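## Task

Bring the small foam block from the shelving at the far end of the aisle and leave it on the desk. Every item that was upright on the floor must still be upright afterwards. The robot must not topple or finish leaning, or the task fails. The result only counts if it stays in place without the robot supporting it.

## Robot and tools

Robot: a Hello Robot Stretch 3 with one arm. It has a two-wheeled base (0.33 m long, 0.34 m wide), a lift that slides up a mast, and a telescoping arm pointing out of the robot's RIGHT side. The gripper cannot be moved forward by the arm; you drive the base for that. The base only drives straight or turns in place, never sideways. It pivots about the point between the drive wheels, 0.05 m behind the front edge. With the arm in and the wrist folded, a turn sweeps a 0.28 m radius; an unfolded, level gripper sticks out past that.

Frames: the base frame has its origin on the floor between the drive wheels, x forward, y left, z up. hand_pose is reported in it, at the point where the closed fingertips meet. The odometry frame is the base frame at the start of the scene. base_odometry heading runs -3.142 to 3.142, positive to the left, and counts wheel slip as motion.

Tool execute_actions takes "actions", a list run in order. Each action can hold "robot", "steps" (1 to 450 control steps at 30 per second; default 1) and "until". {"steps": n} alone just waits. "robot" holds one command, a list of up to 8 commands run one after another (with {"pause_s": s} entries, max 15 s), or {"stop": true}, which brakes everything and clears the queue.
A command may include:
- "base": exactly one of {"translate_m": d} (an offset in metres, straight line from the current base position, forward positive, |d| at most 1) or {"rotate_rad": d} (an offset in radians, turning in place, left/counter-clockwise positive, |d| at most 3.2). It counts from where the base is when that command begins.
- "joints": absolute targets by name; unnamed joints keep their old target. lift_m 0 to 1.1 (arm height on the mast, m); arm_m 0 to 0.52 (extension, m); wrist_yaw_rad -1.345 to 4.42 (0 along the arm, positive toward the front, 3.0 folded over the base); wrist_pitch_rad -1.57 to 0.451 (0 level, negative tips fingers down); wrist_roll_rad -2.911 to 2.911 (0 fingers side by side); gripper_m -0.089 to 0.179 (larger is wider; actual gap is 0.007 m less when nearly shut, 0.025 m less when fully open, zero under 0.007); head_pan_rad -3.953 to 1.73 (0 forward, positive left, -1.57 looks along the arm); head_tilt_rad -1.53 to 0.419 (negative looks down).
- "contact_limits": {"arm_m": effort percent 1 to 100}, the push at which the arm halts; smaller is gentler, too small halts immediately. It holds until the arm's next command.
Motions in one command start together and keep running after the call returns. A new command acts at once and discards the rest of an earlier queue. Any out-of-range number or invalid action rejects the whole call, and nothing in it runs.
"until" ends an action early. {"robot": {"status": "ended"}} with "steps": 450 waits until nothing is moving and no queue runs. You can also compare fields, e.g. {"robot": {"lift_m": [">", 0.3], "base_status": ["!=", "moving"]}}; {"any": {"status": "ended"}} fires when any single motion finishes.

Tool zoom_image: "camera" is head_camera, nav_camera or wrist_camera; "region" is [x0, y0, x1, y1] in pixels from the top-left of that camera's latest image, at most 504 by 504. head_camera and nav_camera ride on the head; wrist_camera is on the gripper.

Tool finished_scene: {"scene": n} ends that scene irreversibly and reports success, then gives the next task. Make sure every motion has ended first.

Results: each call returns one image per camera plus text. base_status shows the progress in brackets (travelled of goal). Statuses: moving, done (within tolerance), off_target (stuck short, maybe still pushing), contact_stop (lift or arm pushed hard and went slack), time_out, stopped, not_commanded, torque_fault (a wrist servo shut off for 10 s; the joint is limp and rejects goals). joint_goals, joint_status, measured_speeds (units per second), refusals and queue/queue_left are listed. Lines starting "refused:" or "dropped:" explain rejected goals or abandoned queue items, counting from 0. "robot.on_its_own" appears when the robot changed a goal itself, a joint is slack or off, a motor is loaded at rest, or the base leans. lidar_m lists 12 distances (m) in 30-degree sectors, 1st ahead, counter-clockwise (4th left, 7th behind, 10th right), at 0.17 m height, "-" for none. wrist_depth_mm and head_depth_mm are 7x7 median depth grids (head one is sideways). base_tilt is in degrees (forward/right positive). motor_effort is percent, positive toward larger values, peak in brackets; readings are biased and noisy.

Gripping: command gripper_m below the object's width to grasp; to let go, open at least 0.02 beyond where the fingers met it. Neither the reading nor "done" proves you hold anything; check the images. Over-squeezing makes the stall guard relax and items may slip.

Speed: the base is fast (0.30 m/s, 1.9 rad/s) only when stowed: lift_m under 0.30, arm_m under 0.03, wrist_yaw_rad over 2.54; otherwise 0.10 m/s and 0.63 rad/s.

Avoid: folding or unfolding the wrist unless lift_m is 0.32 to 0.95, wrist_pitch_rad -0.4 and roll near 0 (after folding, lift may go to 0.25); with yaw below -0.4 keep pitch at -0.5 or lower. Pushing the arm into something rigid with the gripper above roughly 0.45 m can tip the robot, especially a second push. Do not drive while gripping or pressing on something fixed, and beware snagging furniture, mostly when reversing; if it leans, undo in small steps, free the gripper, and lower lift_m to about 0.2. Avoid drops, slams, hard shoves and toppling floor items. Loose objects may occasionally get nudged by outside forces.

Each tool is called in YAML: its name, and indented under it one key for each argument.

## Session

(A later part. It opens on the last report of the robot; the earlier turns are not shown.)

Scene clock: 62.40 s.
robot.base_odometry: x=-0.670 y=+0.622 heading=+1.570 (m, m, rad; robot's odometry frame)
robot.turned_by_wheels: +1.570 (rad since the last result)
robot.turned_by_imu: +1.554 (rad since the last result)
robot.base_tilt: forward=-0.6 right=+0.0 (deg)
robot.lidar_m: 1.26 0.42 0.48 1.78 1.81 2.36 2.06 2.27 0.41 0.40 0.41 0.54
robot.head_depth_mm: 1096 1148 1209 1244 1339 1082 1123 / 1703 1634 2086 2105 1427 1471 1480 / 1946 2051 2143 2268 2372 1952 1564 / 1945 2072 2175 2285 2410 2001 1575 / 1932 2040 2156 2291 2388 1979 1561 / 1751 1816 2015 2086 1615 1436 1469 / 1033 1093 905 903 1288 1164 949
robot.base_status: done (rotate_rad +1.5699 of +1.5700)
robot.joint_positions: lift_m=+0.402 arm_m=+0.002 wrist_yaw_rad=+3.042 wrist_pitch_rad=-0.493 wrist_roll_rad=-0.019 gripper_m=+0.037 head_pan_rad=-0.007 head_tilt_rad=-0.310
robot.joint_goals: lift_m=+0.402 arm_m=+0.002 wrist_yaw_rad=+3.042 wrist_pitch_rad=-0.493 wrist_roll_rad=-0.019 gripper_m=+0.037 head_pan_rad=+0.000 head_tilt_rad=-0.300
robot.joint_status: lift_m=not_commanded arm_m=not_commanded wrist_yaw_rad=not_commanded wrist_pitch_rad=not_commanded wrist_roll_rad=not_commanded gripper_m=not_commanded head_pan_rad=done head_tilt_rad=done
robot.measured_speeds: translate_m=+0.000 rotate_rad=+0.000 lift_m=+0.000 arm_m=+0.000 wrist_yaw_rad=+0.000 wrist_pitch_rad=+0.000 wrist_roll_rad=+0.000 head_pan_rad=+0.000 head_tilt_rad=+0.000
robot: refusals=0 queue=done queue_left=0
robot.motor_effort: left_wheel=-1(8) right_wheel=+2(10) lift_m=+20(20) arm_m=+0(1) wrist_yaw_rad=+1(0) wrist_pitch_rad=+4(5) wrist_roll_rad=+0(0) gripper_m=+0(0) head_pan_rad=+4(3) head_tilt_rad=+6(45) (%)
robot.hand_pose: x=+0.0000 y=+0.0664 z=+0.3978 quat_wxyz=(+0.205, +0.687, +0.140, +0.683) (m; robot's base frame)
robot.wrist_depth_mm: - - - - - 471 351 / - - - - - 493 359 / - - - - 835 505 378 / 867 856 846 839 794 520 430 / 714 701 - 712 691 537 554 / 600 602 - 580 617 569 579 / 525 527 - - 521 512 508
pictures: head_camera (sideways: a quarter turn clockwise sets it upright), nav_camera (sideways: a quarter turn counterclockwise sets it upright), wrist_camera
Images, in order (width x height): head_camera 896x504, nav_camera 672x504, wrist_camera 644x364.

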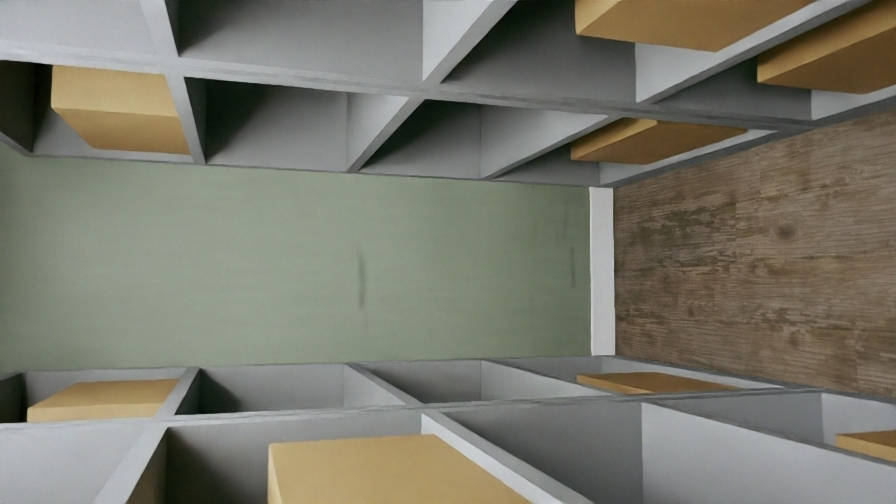

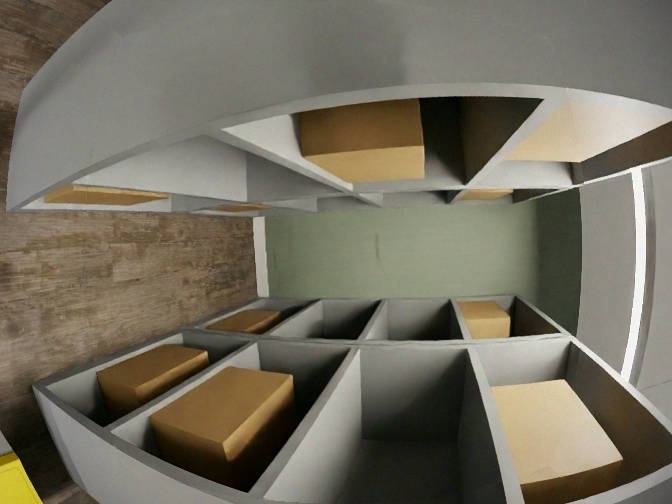

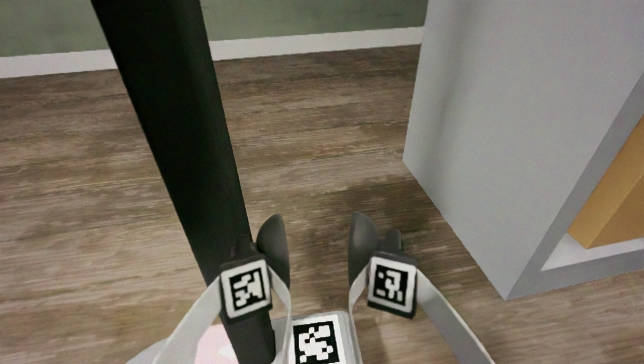

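execute_actions:
  actions:
    - {"robot":{"base":{"translate_m":0.85},"joints":{"head_pan_rad":-1.0,"head_tilt_rad":-0.3}},"steps":450,"until":{"robot":{"status":"ended"}}}

Scene clock: 72.27 s.
robot.base_odometry: x=-0.669 y=+1.472 heading=+1.570 (m, m, rad; robot's odometry frame)
robot.turned_by_wheels: +0.000 (rad since the last result)
robot.turned_by_imu: -0.003 (rad since the last result)
robot.base_tilt: forward=-0.6 right=-0.1 (deg)
robot.lidar_m: 1.08 0.48 0.31 0.29 0.29 0.38 2.91 0.56 0.38 0.36 0.37 0.52
robot.head_depth_mm: 411 693 729 761 679 490 383 / 414 729 763 803 676 488 391 / 418 769 810 853 674 485 413 / 423 689 733 781 669 484 844 / 426 585 618 651 642 483 771 / 431 511 534 560 580 502 655 / 421 451 470 489 511 530 581
robot.base_status: done (translate_m +0.8500 of +0.8500)
robot.joint_positions: lift_m=+0.402 arm_m=+0.002 wrist_yaw_rad=+3.042 wrist_pitch_rad=-0.493 wrist_roll_rad=-0.019 gripper_m=+0.037 head_pan_rad=-0.993 head_tilt_rad=-0.310
robot.joint_goals: lift_m=+0.402 arm_m=+0.002 wrist_yaw_rad=+3.042 wrist_pitch_rad=-0.493 wrist_roll_rad=-0.019 gripper_m=+0.037 head_pan_rad=-1.000 head_tilt_rad=-0.300
robot.joint_status: lift_m=not_commanded arm_m=not_commanded wrist_yaw_rad=not_commanded wrist_pitch_rad=not_commanded wrist_roll_rad=not_commanded gripper_m=not_commanded head_pan_rad=done head_tilt_rad=done
robot.measured_speeds: translate_m=+0.000 rotate_rad=+0.000 lift_m=+0.000 arm_m=+0.000 wrist_yaw_rad=+0.000 wrist_pitch_rad=+0.000 wrist_roll_rad=+0.000 head_pan_rad=+0.000 head_tilt_rad=+0.000
robot: refusals=0 queue=done queue_left=0
robot.motor_effort: left_wheel=-1(2) right_wheel=+1(5) lift_m=+20(20) arm_m=-1(1) wrist_yaw_rad=+0(1) wrist_pitch_rad=+4(4) wrist_roll_rad=+0(1) gripper_m=+0(1) head_pan_rad=-3(48) head_tilt_rad=+6(9) (%)
robot.hand_pose: x=+0.0000 y=+0.0664 z=+0.3978 quat_wxyz=(+0.205, +0.687, +0.140, +0.683) (m; robot's base frame)
robot.wrist_depth_mm: 605 - 675 715 742 512 377 / 591 493 493 536 820 529 410 / 370 371 371 386 829 552 454 / 348 365 404 425 707 556 552 / 387 417 - 488 613 587 631 / 475 463 - 543 586 591 593 / 469 498 - - 514 512 511
pictures: head_camera (sideways: a quarter turn clockwise sets it upright), nav_camera (sideways: a quarter turn counterclockwise sets it upright), wrist_camera
Images, in order (width x height): head_camera 896x504, nav_camera 672x504, wrist_camera 644x364.

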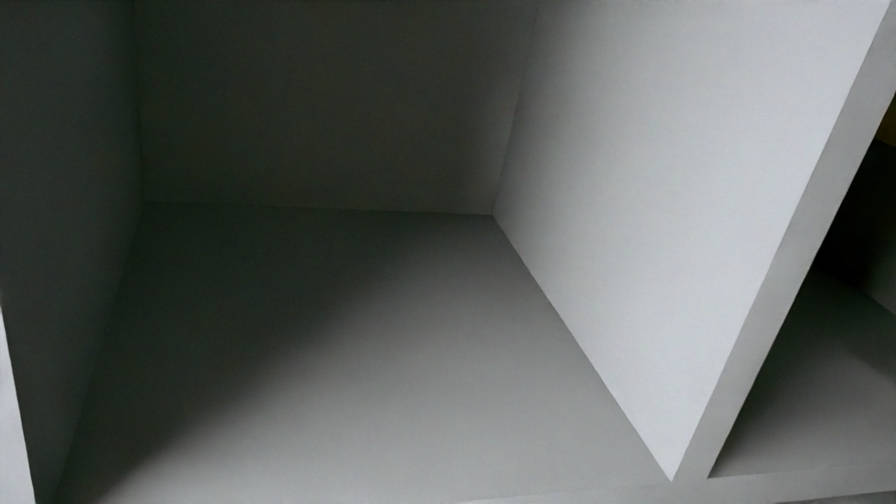

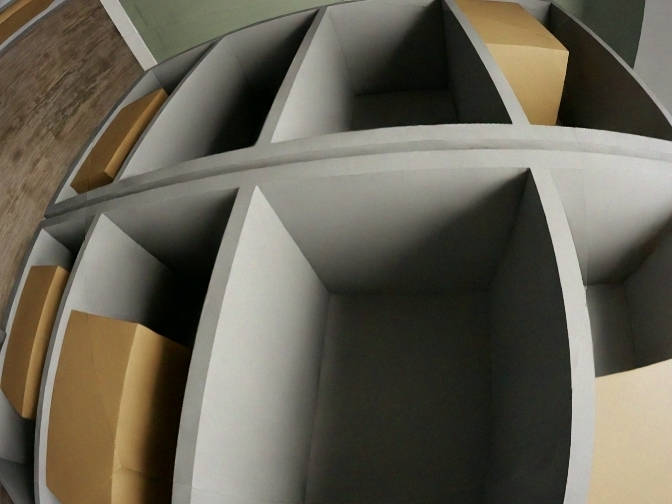

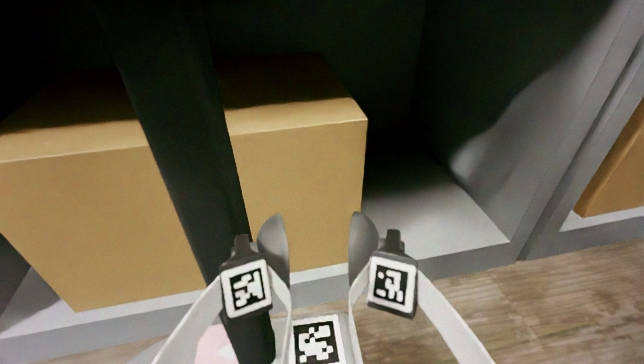

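execute_actions:
  actions:
    - {"robot":{"base":{"translate_m":0.6},"joints":{"head_pan_rad":-1.3,"head_tilt_rad":-0.5}},"steps":450,"until":{"robot":{"status":"ended"}}}

Scene clock: 79.63 s.
robot.base_odometry: x=-0.668 y=+2.072 heading=+1.570 (m, m, rad; robot's odometry frame)
robot.turned_by_wheels: +0.000 (rad since the last result)
robot.turned_by_imu: -0.002 (rad since the last result)
robot.base_tilt: forward=-0.7 right=-0.1 (deg)
robot.lidar_m: 0.79 0.52 0.36 0.34 0.37 0.59 1.09 0.48 0.31 0.31 0.32 0.41
robot.head_depth_mm: 587 632 685 676 495 391 488 / 598 644 705 675 494 389 757 / 613 661 719 669 491 388 774 / 625 676 739 670 490 387 791 / 635 691 757 663 489 389 791 / 650 708 775 664 488 398 787 / 666 729 797 661 485 409 789
robot.base_status: done (translate_m +0.6000 of +0.6000)
robot.joint_positions: lift_m=+0.402 arm_m=+0.002 wrist_yaw_rad=+3.042 wrist_pitch_rad=-0.493 wrist_roll_rad=-0.019 gripper_m=+0.037 head_pan_rad=-1.293 head_tilt_rad=-0.493
robot.joint_goals: lift_m=+0.402 arm_m=+0.002 wrist_yaw_rad=+3.042 wrist_pitch_rad=-0.493 wrist_roll_rad=-0.019 gripper_m=+0.037 head_pan_rad=-1.300 head_tilt_rad=-0.500
robot.joint_status: lift_m=not_commanded arm_m=not_commanded wrist_yaw_rad=not_commanded wrist_pitch_rad=not_commanded wrist_roll_rad=not_commanded gripper_m=not_commanded head_pan_rad=done head_tilt_rad=done
robot.measured_speeds: translate_m=+0.000 rotate_rad=+0.000 lift_m=+0.000 arm_m=+0.000 wrist_yaw_rad=+0.000 wrist_pitch_rad=+0.000 wrist_roll_rad=+0.000 head_pan_rad=+0.000 head_tilt_rad=+0.000
robot: refusals=0 queue=done queue_left=0
robot.motor_effort: left_wheel=-1(2) right_wheel=+2(6) lift_m=+20(20) arm_m=+0(1) wrist_yaw_rad=+0(0) wrist_pitch_rad=+4(4) wrist_roll_rad=+1(0) gripper_m=+0(0) head_pan_rad=-3(26) head_tilt_rad=-5(27) (%)
robot.hand_pose: x=+0.0000 y=+0.0664 z=+0.3978 quat_wxyz=(+0.205, +0.687, +0.140, +0.683) (m; robot's base frame)
robot.wrist_depth_mm: 293 - 712 736 767 832 690 / 683 329 750 489 487 479 703 / 760 359 641 429 462 498 717 / 676 415 698 490 528 598 682 / 603 578 - 560 594 645 668 / 511 540 - 580 611 588 598 / 507 536 - - 519 517 518
pictures: head_camera (sideways: a quarter turn clockwise sets it upright), nav_camera (sideways: a quarter turn counterclockwise sets it upright), wrist_camera
Images, in order (width x height): head_camera 896x504, nav_camera 672x504, wrist_camera 644x364.

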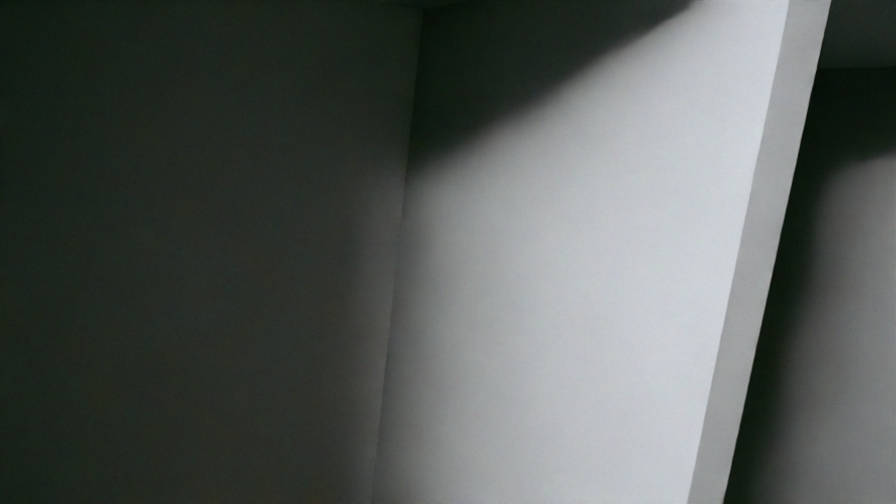

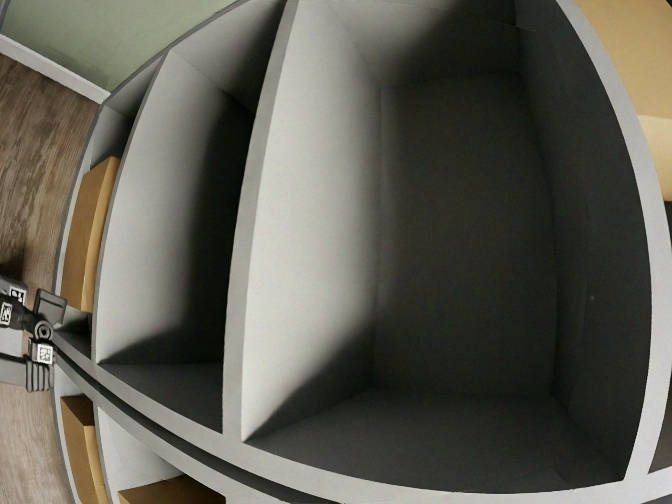

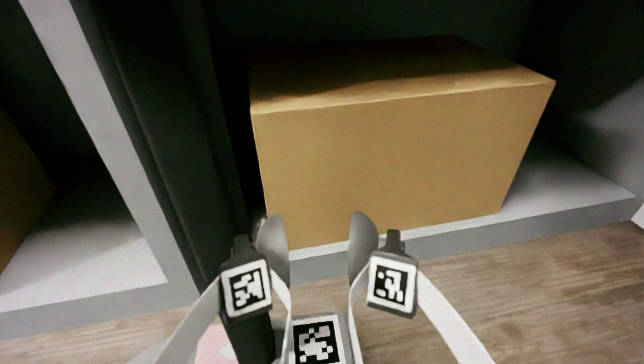

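execute_actions:
  actions:
    - {"robot":{"joints":{"head_pan_rad":-1.2,"head_tilt_rad":-1.0}},"steps":100,"until":{"robot":{"status":"ended"}}}

execute_actions:
  actions:
    - {"robot":{"joints":{"head_pan_rad":1.2,"head_tilt_rad":-0.7}},"steps":100,"until":{"robot":{"status":"ended"}}}

Scene clock: 80.70 s.
robot.base_odometry: x=-0.668 y=+2.072 heading=+1.570 (m, m, rad; robot's odometry frame)
robot.turned_by_wheels: +0.000 (rad since the last result)
robot.turned_by_imu: +0.000 (rad since the last result)
robot.base_tilt: forward=-0.6 right=-0.1 (deg)
robot.lidar_m: 0.79 0.52 0.36 0.34 0.37 0.59 1.09 0.48 0.31 0.31 0.32 0.41
robot.head_depth_mm: 566 468 399 672 643 798 1103 / 567 469 400 869 797 956 - / 566 468 399 885 799 1128 - / 567 467 407 899 813 1143 1129 / 567 468 416 902 824 1187 1113 / 567 467 424 898 839 1213 1113 / 564 467 432 900 1076 1230 1114
robot.base_status: done (translate_m +0.6000 of +0.6000)
robot.joint_positions: lift_m=+0.402 arm_m=+0.002 wrist_yaw_rad=+3.042 wrist_pitch_rad=-0.493 wrist_roll_rad=-0.019 gripper_m=+0.037 head_pan_rad=-1.207 head_tilt_rad=-0.987
robot.joint_goals: lift_m=+0.402 arm_m=+0.002 wrist_yaw_rad=+3.042 wrist_pitch_rad=-0.493 wrist_roll_rad=-0.019 gripper_m=+0.037 head_pan_rad=-1.200 head_tilt_rad=-1.000
robot.joint_status: lift_m=not_commanded arm_m=not_commanded wrist_yaw_rad=not_commanded wrist_pitch_rad=not_commanded wrist_roll_rad=not_commanded gripper_m=not_commanded head_pan_rad=done head_tilt_rad=done
robot.measured_speeds: translate_m=+0.000 rotate_rad=+0.000 lift_m=+0.000 arm_m=+0.000 wrist_yaw_rad=+0.000 wrist_pitch_rad=+0.000 wrist_roll_rad=+0.000 head_pan_rad=+0.000 head_tilt_rad=+0.000
robot: refusals=0 queue=done queue_left=0
robot.motor_effort: left_wheel=-1(2) right_wheel=+1(1) lift_m=+20(20) arm_m=-1(1) wrist_yaw_rad=+0(1) wrist_pitch_rad=+4(4) wrist_roll_rad=+0(0) gripper_m=+0(0) head_pan_rad=+4(17) head_tilt_rad=-9(48) (%)
robot.hand_pose: x=+0.0000 y=+0.0664 z=+0.3978 quat_wxyz=(+0.205, +0.687, +0.140, +0.683) (m; robot's base frame)
robot.wrist_depth_mm: 293 - 724 751 777 834 677 / 673 336 740 492 482 483 711 / 752 362 638 438 466 507 732 / 682 415 692 488 527 591 680 / 605 566 - 564 604 645 667 / 515 530 - 584 605 595 581 / 522 533 - - 506 514 506
pictures: head_camera (sideways: a quarter turn clockwise sets it upright), nav_camera (sideways: a quarter turn counterclockwise sets it upright), wrist_camera
Images, in order (width x height): head_camera 896x504, nav_camera 672x504, wrist_camera 644x364.

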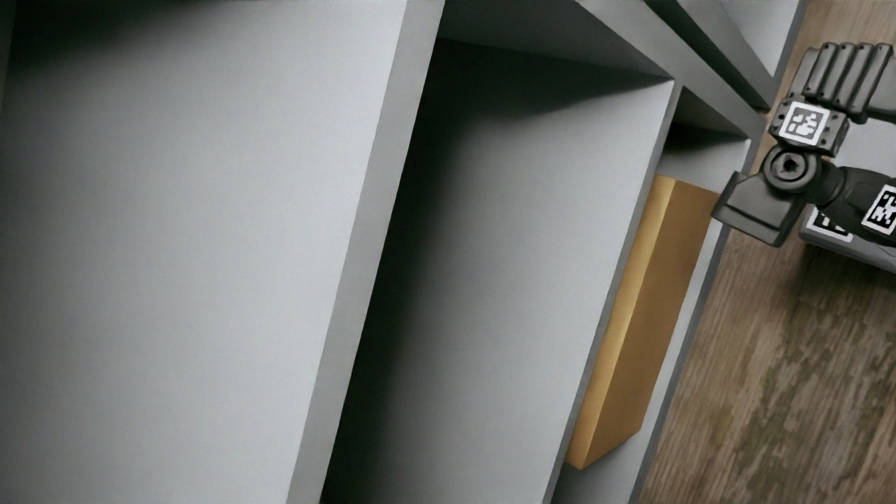

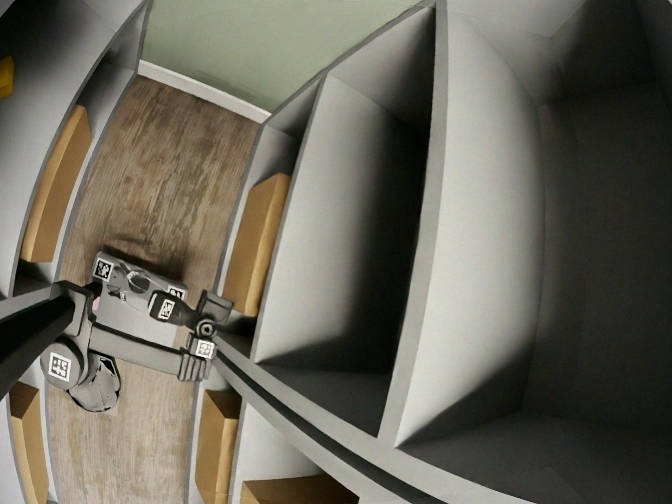

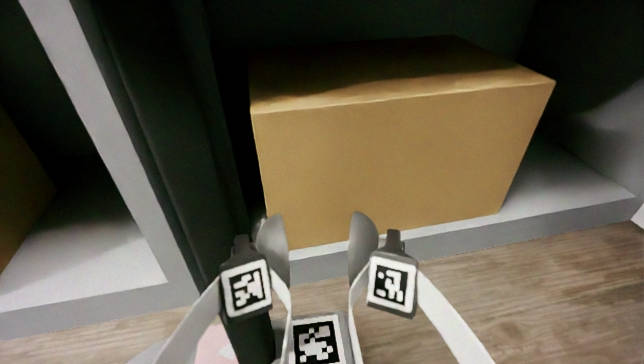

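Scene clock: 82.30 s.
robot.base_odometry: x=-0.668 y=+2.072 heading=+1.570 (m, m, rad; robot's odometry frame)
robot.turned_by_wheels: +0.000 (rad since the last result)
robot.turned_by_imu: +0.000 (rad since the last result)
robot.base_tilt: forward=-0.6 right=+0.0 (deg)
robot.lidar_m: 0.78 0.52 0.36 0.34 0.38 0.59 1.09 0.48 0.31 0.31 0.32 0.41
robot.head_depth_mm: 819 870 613 524 971 875 1184 / 778 837 612 488 965 833 1130 / 744 810 610 471 931 812 946 / 713 776 608 470 919 815 874 / 682 751 607 470 895 813 726 / 653 726 606 468 414 812 716 / 630 696 605 467 402 806 700
robot.base_status: done (translate_m +0.6000 of +0.6000)
robot.joint_positions: lift_m=+0.402 arm_m=+0.002 wrist_yaw_rad=+3.042 wrist_pitch_rad=-0.493 wrist_roll_rad=-0.019 gripper_m=+0.037 head_pan_rad=+1.193 head_tilt_rad=-0.705
robot.joint_goals: lift_m=+0.402 arm_m=+0.002 wrist_yaw_rad=+3.042 wrist_pitch_rad=-0.493 wrist_roll_rad=-0.019 gripper_m=+0.037 head_pan_rad=+1.200 head_tilt_rad=-0.700
robot.joint_status: lift_m=not_commanded arm_m=not_commanded wrist_yaw_rad=not_commanded wrist_pitch_rad=not_commanded wrist_roll_rad=not_commanded gripper_m=not_commanded head_pan_rad=done head_tilt_rad=done
robot.measured_speeds: translate_m=+0.000 rotate_rad=+0.000 lift_m=+0.000 arm_m=+0.000 wrist_yaw_rad=+0.000 wrist_pitch_rad=+0.000 wrist_roll_rad=+0.000 head_pan_rad=+0.000 head_tilt_rad=+0.000
robot: refusals=0 queue=done queue_left=0
robot.motor_effort: left_wheel=-1(1) right_wheel=+1(1) lift_m=+20(20) arm_m=-1(1) wrist_yaw_rad=+1(0) wrist_pitch_rad=+4(5) wrist_roll_rad=+1(0) gripper_m=+0(0) head_pan_rad=+5(49) head_tilt_rad=+2(31) (%)
robot.hand_pose: x=+0.0000 y=+0.0664 z=+0.3978 quat_wxyz=(+0.205, +0.687, +0.140, +0.683) (m; robot's base frame)
robot.wrist_depth_mm: 294 - 713 747 778 831 689 / 666 333 765 494 489 478 704 / 749 361 635 428 467 511 743 / 669 417 696 485 532 595 677 / 610 567 - 553 593 650 662 / 519 534 - 594 614 593 588 / 516 533 - - 508 521 511
pictures: head_camera (sideways: a quarter turn clockwise sets it upright), nav_camera (sideways: a quarter turn counterclockwise sets it upright), wrist_camera
Images, in order (width x height): head_camera 896x504, nav_camera 672x504, wrist_camera 644x364.

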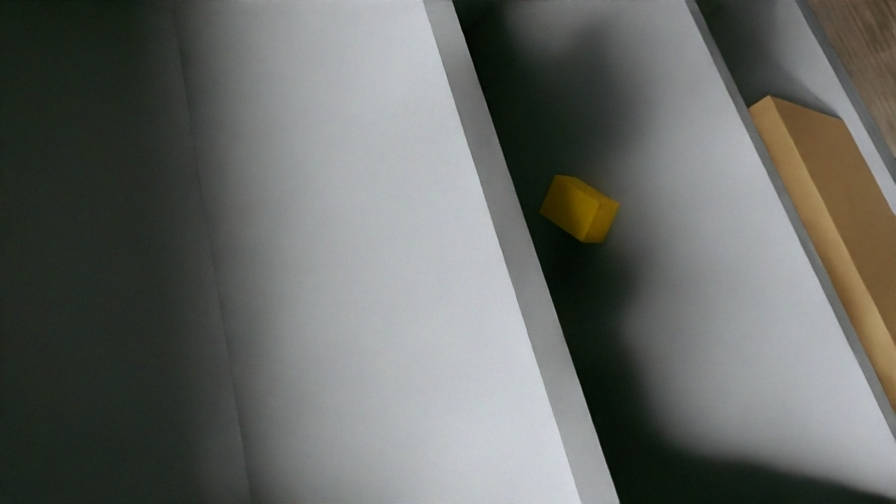

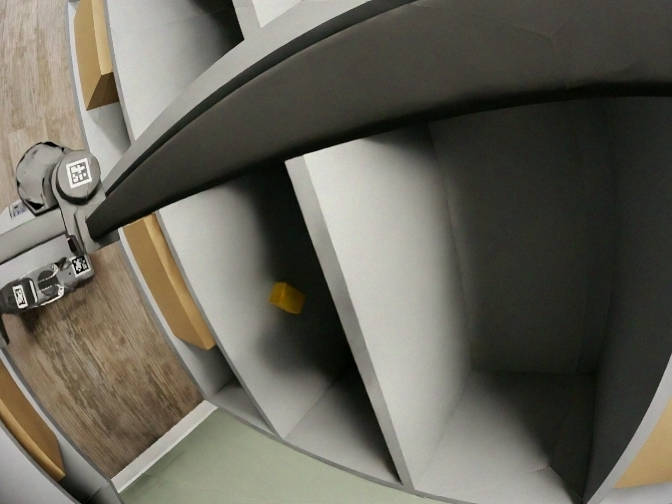

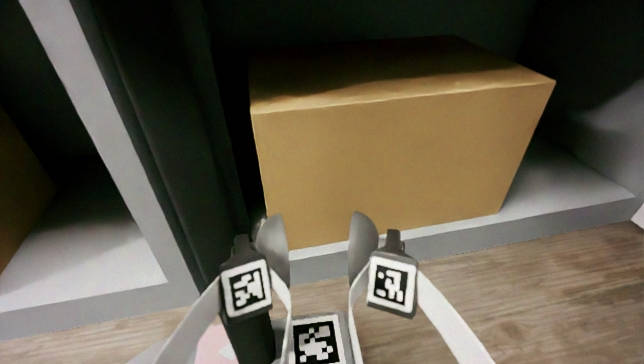

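execute_actions:
  actions:
    - {"robot":{"joints":{"head_pan_rad":0.0,"head_tilt_rad":-0.7}},"steps":200,"until":{"robot":{"status":"ended"}}}

Scene clock: 84.13 s.
robot.base_odometry: x=-0.668 y=+2.072 heading=+1.570 (m, m, rad; robot's odometry frame)
robot.turned_by_wheels: +0.000 (rad since the last result)
robot.turned_by_imu: +0.000 (rad since the last result)
robot.base_tilt: forward=-0.7 right=-0.1 (deg)
robot.lidar_m: 0.79 0.52 0.36 0.34 0.37 0.59 1.08 0.48 0.31 0.31 0.32 0.41
robot.head_depth_mm: 657 727 810 912 967 861 895 / 656 736 839 971 1133 1276 1173 / 651 735 838 967 1154 1345 1199 / 653 727 826 961 1147 1325 1199 / 648 724 821 959 1139 1327 1201 / 645 718 821 951 1128 1322 1193 / 642 720 817 940 1091 1249 1155
robot.base_status: done (translate_m +0.6000 of +0.6000)
robot.joint_positions: lift_m=+0.402 arm_m=+0.002 wrist_yaw_rad=+3.042 wrist_pitch_rad=-0.493 wrist_roll_rad=-0.019 gripper_m=+0.037 head_pan_rad=+0.007 head_tilt_rad=-0.705
robot.joint_goals: lift_m=+0.402 arm_m=+0.002 wrist_yaw_rad=+3.042 wrist_pitch_rad=-0.493 wrist_roll_rad=-0.019 gripper_m=+0.037 head_pan_rad=+0.000 head_tilt_rad=-0.700
robot.joint_status: lift_m=not_commanded arm_m=not_commanded wrist_yaw_rad=not_commanded wrist_pitch_rad=not_commanded wrist_roll_rad=not_commanded gripper_m=not_commanded head_pan_rad=done head_tilt_rad=done
robot.measured_speeds: translate_m=+0.000 rotate_rad=+0.000 lift_m=+0.000 arm_m=+0.000 wrist_yaw_rad=+0.000 wrist_pitch_rad=+0.000 wrist_roll_rad=+0.000 head_pan_rad=+0.000 head_tilt_rad=+0.000
robot: refusals=0 queue=done queue_left=0
robot.motor_effort: left_wheel=-1(1) right_wheel=+1(1) lift_m=+20(20) arm_m=-1(1) wrist_yaw_rad=+0(0) wrist_pitch_rad=+5(5) wrist_roll_rad=+0(0) gripper_m=+0(0) head_pan_rad=-4(48) head_tilt_rad=+4(2) (%)
robot.hand_pose: x=+0.0000 y=+0.0664 z=+0.3978 quat_wxyz=(+0.205, +0.687, +0.140, +0.683) (m; robot's base frame)
robot.wrist_depth_mm: 292 - 721 739 793 842 702 / 686 335 764 494 490 486 717 / 759 365 639 431 463 504 721 / 689 414 697 488 536 591 684 / 604 560 - 562 594 646 666 / 513 524 - 573 622 581 587 / 509 532 - - 512 513 514
pictures: head_camera (sideways: a quarter turn clockwise sets it upright), nav_camera (sideways: a quarter turn counterclockwise sets it upright), wrist_camera
Images, in order (width x height): head_camera 896x504, nav_camera 672x504, wrist_camera 644x364.

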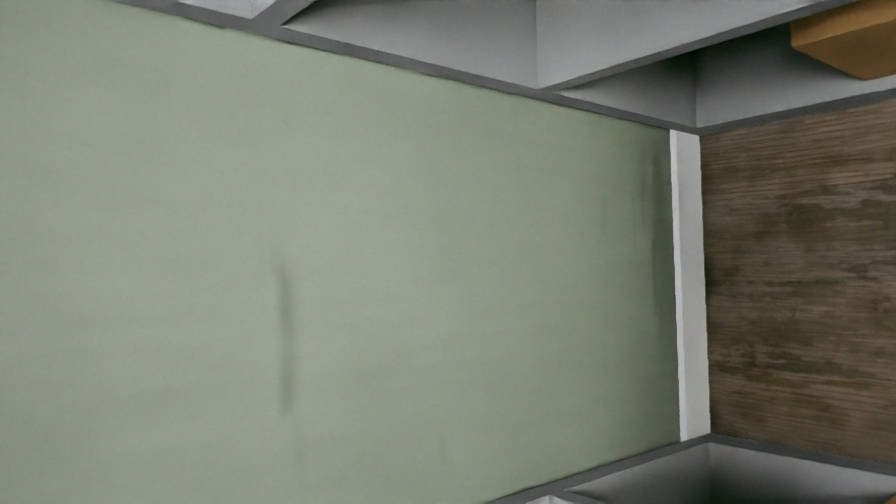

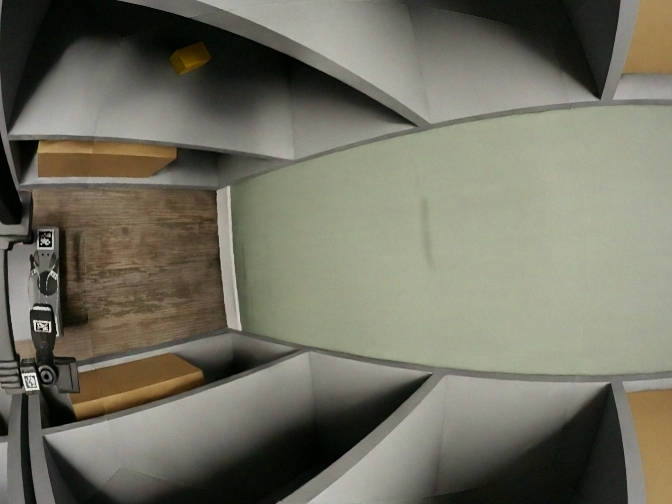

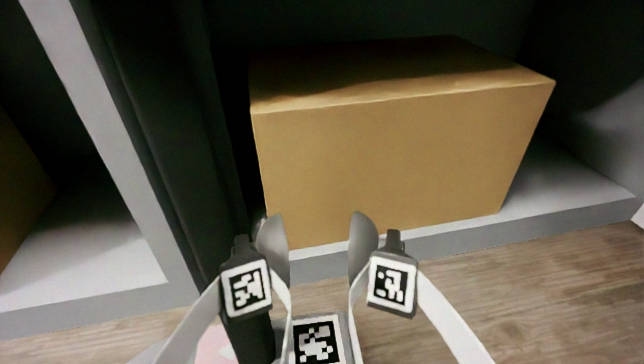

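execute_actions:
  actions:
    - {"robot":[{"base":{"translate_m":-1.0},"joints":{"head_tilt_rad":-0.3}},{"base":{"translate_m":-0.45}}],"steps":450,"until":{"robot":{"status":"ended"}}}
    - {"steps":300,"until":{"robot":{"status":"ended"}}}

Scene clock: 101.40 s.
robot.base_odometry: x=-0.670 y=+0.622 heading=+1.570 (m, m, rad; robot's odometry frame)
robot.turned_by_wheels: +0.000 (rad since the last result)
robot.turned_by_imu: -0.001 (rad since the last result)
robot.base_tilt: forward=-0.7 right=-0.1 (deg)
robot.lidar_m: 1.25 0.42 0.48 1.78 1.81 2.36 2.06 2.26 0.41 0.40 0.41 0.55
robot.head_depth_mm: 1096 1143 1204 1242 1340 1113 1156 / 1732 1892 2108 2233 1617 1494 1499 / 1957 2074 2151 2293 2360 2000 1566 / 1943 2039 2159 2302 2424 1997 1565 / 1926 2037 2146 2271 2385 2002 1554 / 1620 1485 1896 1307 1344 1416 1468 / 1034 1097 859 852 1295 1163 946
robot.base_status: done (translate_m -0.4500 of -0.4500)
robot.joint_positions: lift_m=+0.402 arm_m=+0.002 wrist_yaw_rad=+3.042 wrist_pitch_rad=-0.493 wrist_roll_rad=-0.019 gripper_m=+0.037 head_pan_rad=+0.007 head_tilt_rad=-0.309
robot.joint_goals: lift_m=+0.402 arm_m=+0.002 wrist_yaw_rad=+3.042 wrist_pitch_rad=-0.493 wrist_roll_rad=-0.019 gripper_m=+0.037 head_pan_rad=+0.000 head_tilt_rad=-0.300
robot.joint_status: lift_m=not_commanded arm_m=not_commanded wrist_yaw_rad=not_commanded wrist_pitch_rad=not_commanded wrist_roll_rad=not_commanded gripper_m=not_commanded head_pan_rad=done head_tilt_rad=done
robot.measured_speeds: translate_m=+0.000 rotate_rad=+0.000 lift_m=+0.000 arm_m=+0.000 wrist_yaw_rad=+0.000 wrist_pitch_rad=+0.000 wrist_roll_rad=+0.000 head_pan_rad=+0.000 head_tilt_rad=+0.000
robot: refusals=0 queue=done queue_left=0
robot.motor_effort: left_wheel=-1(6) right_wheel=+2(3) lift_m=+20(20) arm_m=-1(1) wrist_yaw_rad=+0(0) wrist_pitch_rad=+4(4) wrist_roll_rad=+1(0) gripper_m=+0(1) head_pan_rad=-4(4) head_tilt_rad=+6(40) (%)
robot.hand_pose: x=+0.0000 y=+0.0664 z=+0.3978 quat_wxyz=(+0.205, +0.687, +0.140, +0.683) (m; robot's base frame)
robot.wrist_depth_mm: - - - - - 476 347 / - - - - - 494 360 / - - - - 821 505 380 / 863 872 854 833 787 518 433 / 714 715 - 705 687 537 541 / 605 597 - 593 609 560 572 / 521 532 - - 514 517 510
pictures: head_camera (sideways: a quarter turn clockwise sets it upright), nav_camera (sideways: a quarter turn counterclockwise sets it upright), wrist_camera
Images, in order (width x height): head_camera 896x504, nav_camera 672x504, wrist_camera 644x364.

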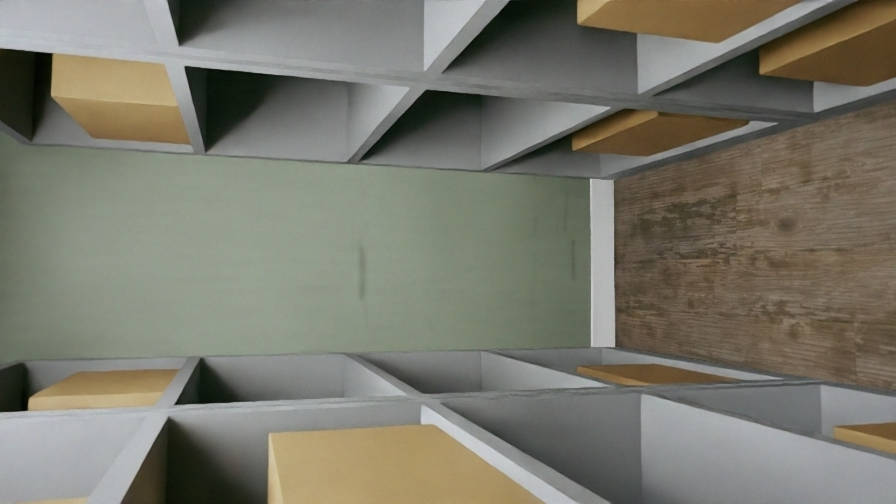

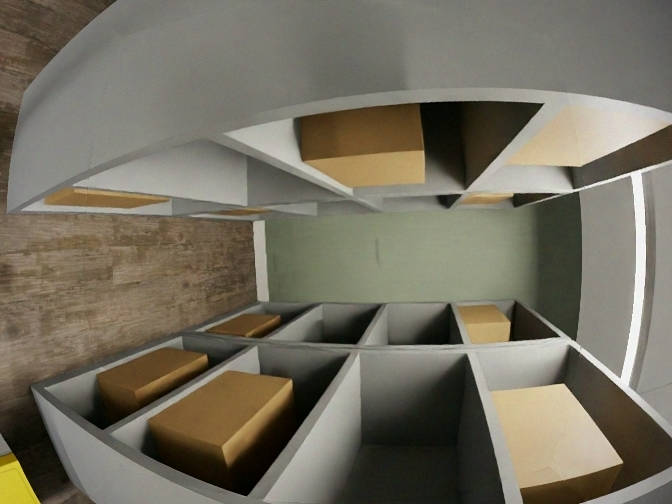

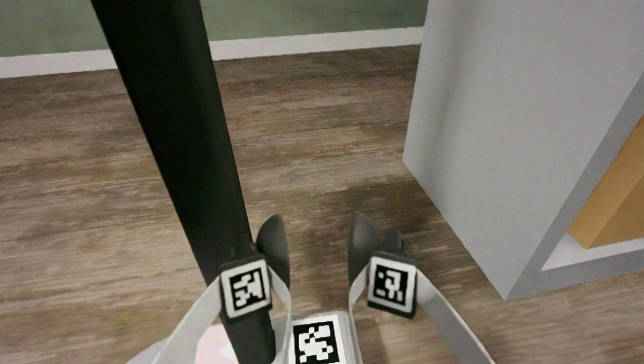

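execute_actions:
  actions:
    - {"robot":{"base":{"rotate_rad":3.17},"joints":{"head_pan_rad":-3.1,"head_tilt_rad":-0.3}},"steps":300,"until":{"robot":{"status":"ended"}}}

Scene clock: 107.67 s.
robot.base_odometry: x=-0.670 y=+0.622 heading=-1.543 (m, m, rad; robot's odometry frame)
robot.turned_by_wheels: +3.170 (rad since the last result)
robot.turned_by_imu: +3.138 (rad since the last result)
robot.base_tilt: forward=-0.6 right=-0.1 (deg)
robot.lidar_m: 2.07 2.27 0.41 0.40 0.41 0.55 1.26 0.42 0.48 1.78 1.82 2.36
robot.head_depth_mm: 1521 1404 1247 1273 1352 1353 1249 / 1933 2047 2096 2244 1964 1782 1525 / 1959 2059 2160 2319 2408 2019 1563 / 1964 2067 2193 2308 2455 1996 1558 / 1900 2041 2124 2258 2341 1925 1557 / 1072 1134 1084 1091 1338 1221 1170 / 684 1123 735 723 732 1170 922
robot.base_status: done (rotate_rad +3.1699 of +3.1700)
robot.joint_positions: lift_m=+0.402 arm_m=+0.002 wrist_yaw_rad=+3.042 wrist_pitch_rad=-0.493 wrist_roll_rad=-0.019 gripper_m=+0.037 head_pan_rad=-3.093 head_tilt_rad=-0.309
robot.joint_goals: lift_m=+0.402 arm_m=+0.002 wrist_yaw_rad=+3.042 wrist_pitch_rad=-0.493 wrist_roll_rad=-0.019 gripper_m=+0.037 head_pan_rad=-3.100 head_tilt_rad=-0.300
robot.joint_status: lift_m=not_commanded arm_m=not_commanded wrist_yaw_rad=not_commanded wrist_pitch_rad=not_commanded wrist_roll_rad=not_commanded gripper_m=not_commanded head_pan_rad=done head_tilt_rad=done
robot.measured_speeds: translate_m=+0.000 rotate_rad=+0.000 lift_m=+0.000 arm_m=+0.000 wrist_yaw_rad=+0.000 wrist_pitch_rad=+0.000 wrist_roll_rad=+0.000 head_pan_rad=+0.000 head_tilt_rad=+0.000
robot: refusals=0 queue=done queue_left=0
robot.motor_effort: left_wheel=-1(4) right_wheel=+2(6) lift_m=+20(20) arm_m=-1(1) wrist_yaw_rad=+0(0) wrist_pitch_rad=+5(4) wrist_roll_rad=+1(0) gripper_m=-1(0) head_pan_rad=-3(50) head_tilt_rad=+6(6) (%)
robot.hand_pose: x=+0.0000 y=+0.0663 z=+0.3978 quat_wxyz=(+0.205, +0.687, +0.140, +0.683) (m; robot's base frame)
robot.wrist_depth_mm: 566 - 398 405 421 - - / 554 771 434 444 475 - - / 525 744 480 498 525 - - / 514 755 541 557 781 835 836 / 565 675 - 639 672 692 684 / 575 601 - 583 617 591 594 / 530 530 - - 519 520 514
pictures: head_camera (sideways: a quarter turn clockwise sets it upright), nav_camera (sideways: a quarter turn counterclockwise sets it upright), wrist_camera
Images, in order (width x height): head_camera 896x504, nav_camera 672x504, wrist_camera 644x364.

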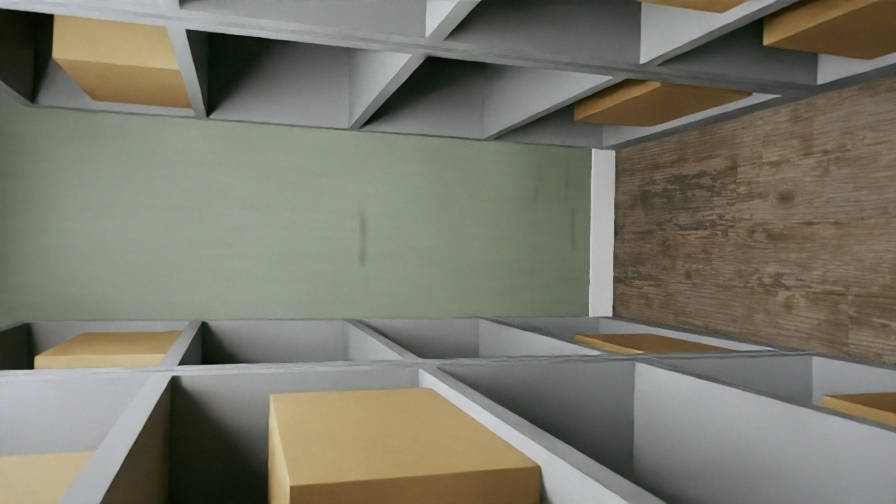

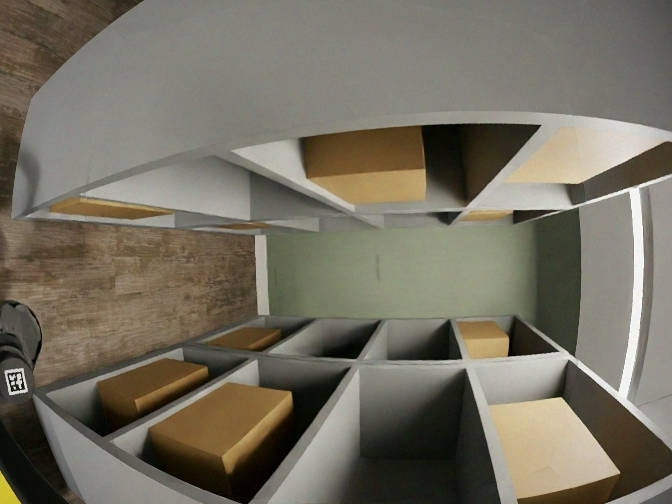

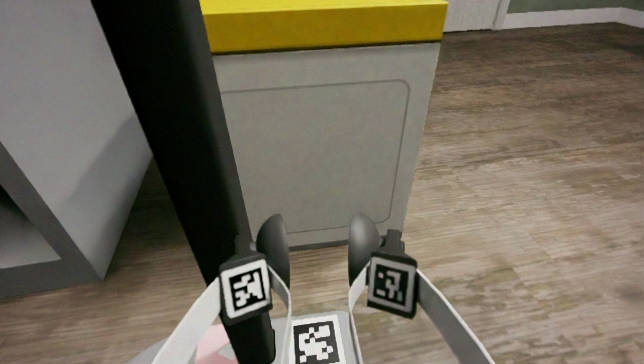

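execute_actions:
  actions:
    - {"robot":[{"base":{"rotate_rad":-0.08}},{"base":{"translate_m":-0.5}},{"base":{"rotate_rad":0.08}},{"base":{"translate_m":-0.4}}],"steps":450,"until":{"robot":{"status":"ended"}}}

Scene clock: 121.40 s.
robot.base_odometry: x=-0.654 y=+1.521 heading=-1.543 (m, m, rad; robot's odometry frame)
robot.turned_by_wheels: +0.000 (rad since the last result)
robot.turned_by_imu: -0.001 (rad since the last result)
robot.base_tilt: forward=-0.6 right=-0.2 (deg)
robot.lidar_m: 2.95 0.57 0.34 0.32 0.33 0.46 1.01 0.47 0.46 0.33 0.33 0.43
robot.head_depth_mm: 1021 1166 1234 1217 1390 1194 996 / 1160 1219 1271 1344 1417 1480 1475 / 1165 1218 1284 1376 1451 1546 1580 / 1160 1218 1286 1370 1444 1552 1571 / 1159 1220 1287 1366 1446 1536 1559 / 1155 1210 1277 1349 1423 1519 1504 / 1008 1169 1235 1167 1386 1168 1101
robot.base_status: done (translate_m -0.4000 of -0.4000)
robot.joint_positions: lift_m=+0.402 arm_m=+0.002 wrist_yaw_rad=+3.042 wrist_pitch_rad=-0.493 wrist_roll_rad=-0.019 gripper_m=+0.037 head_pan_rad=-3.093 head_tilt_rad=-0.309
robot.joint_goals: lift_m=+0.402 arm_m=+0.002 wrist_yaw_rad=+3.042 wrist_pitch_rad=-0.493 wrist_roll_rad=-0.019 gripper_m=+0.037 head_pan_rad=-3.100 head_tilt_rad=-0.300
robot.joint_status: lift_m=not_commanded arm_m=not_commanded wrist_yaw_rad=not_commanded wrist_pitch_rad=not_commanded wrist_roll_rad=not_commanded gripper_m=not_commanded head_pan_rad=done head_tilt_rad=done
robot.measured_speeds: translate_m=+0.000 rotate_rad=+0.000 lift_m=+0.000 arm_m=+0.000 wrist_yaw_rad=+0.000 wrist_pitch_rad=+0.000 wrist_roll_rad=+0.000 head_pan_rad=+0.000 head_tilt_rad=+0.000
robot: refusals=0 queue=done queue_left=0
robot.motor_effort: left_wheel=-1(5) right_wheel=+2(5) lift_m=+20(20) arm_m=-1(1) wrist_yaw_rad=+0(0) wrist_pitch_rad=+4(5) wrist_roll_rad=+1(0) gripper_m=+0(1) head_pan_rad=-3(3) head_tilt_rad=+7(6) (%)
robot.hand_pose: x=+0.0000 y=+0.0663 z=+0.3978 quat_wxyz=(+0.205, +0.687, +0.140, +0.683) (m; robot's base frame)
robot.wrist_depth_mm: 541 - 700 738 776 639 471 / 518 680 500 493 524 661 488 / 503 373 404 419 445 682 532 / 489 419 443 464 513 659 717 / 472 570 - 527 582 621 697 / 477 522 - 566 607 589 597 / 514 517 - - 516 513 513
pictures: head_camera (sideways: a quarter turn clockwise sets it upright), nav_camera (sideways: a quarter turn counterclockwise sets it upright), wrist_camera
Images, in order (width x height): head_camera 896x504, nav_camera 672x504, wrist_camera 644x364.

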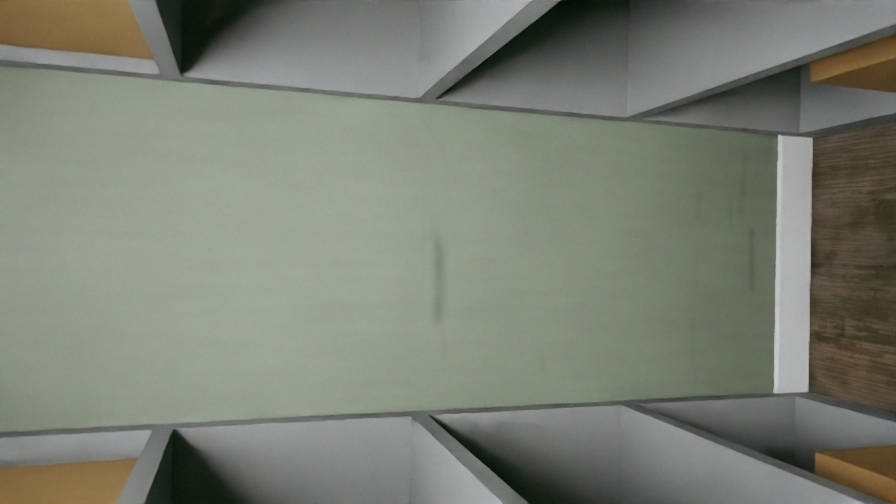

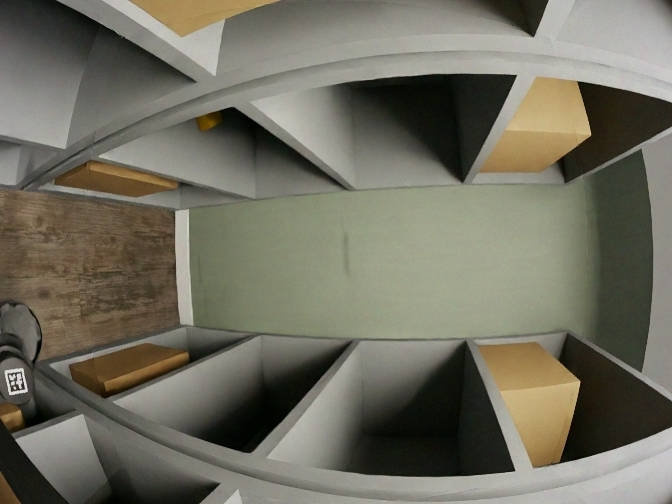

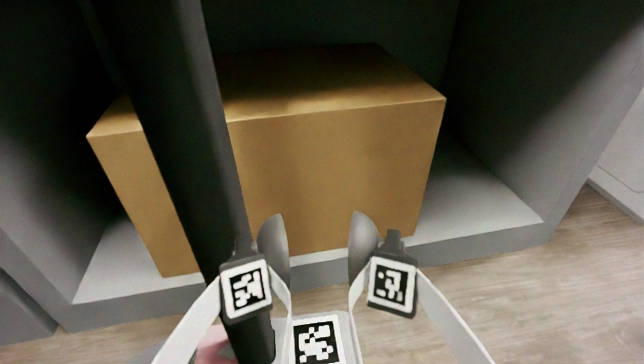

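execute_actions:
  actions:
    - {"robot":{"base":{"translate_m":-0.7},"joints":{"head_pan_rad":-1.57,"head_tilt_rad":-0.8}},"steps":450,"until":{"robot":{"status":"ended"}}}

Scene clock: 129.77 s.
robot.base_odometry: x=-0.673 y=+2.221 heading=-1.543 (m, m, rad; robot's odometry frame)
robot.turned_by_wheels: +0.000 (rad since the last result)
robot.turned_by_imu: +0.000 (rad since the last result)
robot.base_tilt: forward=-0.7 right=-0.1 (deg)
robot.lidar_m: 1.24 0.40 0.29 0.28 0.28 0.37 0.64 0.65 0.40 0.37 0.38 0.47
robot.head_depth_mm: 693 695 526 462 908 807 1136 / 695 689 525 453 880 809 1090 / 690 688 523 451 891 790 1092 / 683 686 524 448 900 791 1079 / 686 685 524 446 898 791 1056 / 684 686 521 446 896 790 1089 / 679 681 521 446 848 773 971
robot.base_status: done (translate_m -0.7000 of -0.7000)
robot.joint_positions: lift_m=+0.402 arm_m=+0.002 wrist_yaw_rad=+3.042 wrist_pitch_rad=-0.493 wrist_roll_rad=-0.019 gripper_m=+0.037 head_pan_rad=-1.577 head_tilt_rad=-0.790
robot.joint_goals: lift_m=+0.402 arm_m=+0.002 wrist_yaw_rad=+3.042 wrist_pitch_rad=-0.493 wrist_roll_rad=-0.019 gripper_m=+0.037 head_pan_rad=-1.570 head_tilt_rad=-0.800
robot.joint_status: lift_m=not_commanded arm_m=not_commanded wrist_yaw_rad=not_commanded wrist_pitch_rad=not_commanded wrist_roll_rad=not_commanded gripper_m=not_commanded head_pan_rad=done head_tilt_rad=done
robot.measured_speeds: translate_m=+0.000 rotate_rad=+0.000 lift_m=+0.000 arm_m=+0.000 wrist_yaw_rad=+0.000 wrist_pitch_rad=+0.000 wrist_roll_rad=+0.000 head_pan_rad=+0.000 head_tilt_rad=+0.000
robot: refusals=0 queue=done queue_left=0
robot.motor_effort: left_wheel=-1(5) right_wheel=+2(3) lift_m=+20(20) arm_m=-1(1) wrist_yaw_rad=+0(0) wrist_pitch_rad=+4(4) wrist_roll_rad=+0(0) gripper_m=+0(0) head_pan_rad=+4(51) head_tilt_rad=-7(40) (%)
robot.hand_pose: x=+0.0000 y=+0.0663 z=+0.3978 quat_wxyz=(+0.205, +0.687, +0.140, +0.683) (m; robot's base frame)
robot.wrist_depth_mm: 592 - 658 699 529 334 339 / 646 489 495 491 535 363 474 / 370 371 364 379 465 397 478 / 338 351 384 408 513 453 543 / 375 403 - 461 544 568 607 / 503 454 - 522 557 590 579 / 472 490 - - 520 516 508
pictures: head_camera (sideways: a quarter turn clockwise sets it upright), nav_camera (sideways: a quarter turn counterclockwise sets it upright), wrist_camera
Images, in order (width x height): head_camera 896x504, nav_camera 672x504, wrist_camera 644x364.

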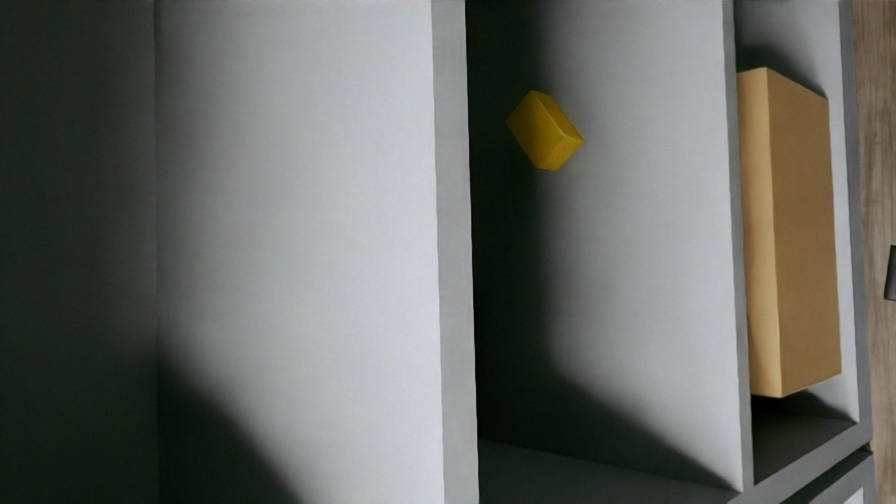

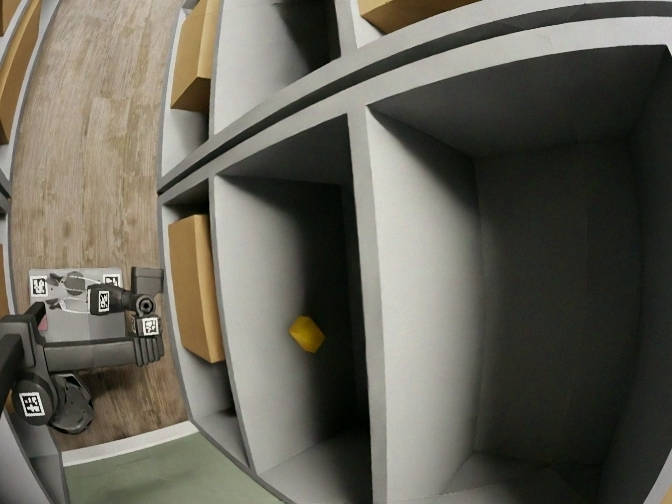

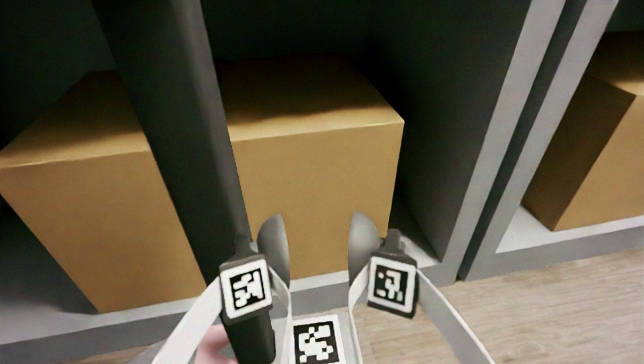

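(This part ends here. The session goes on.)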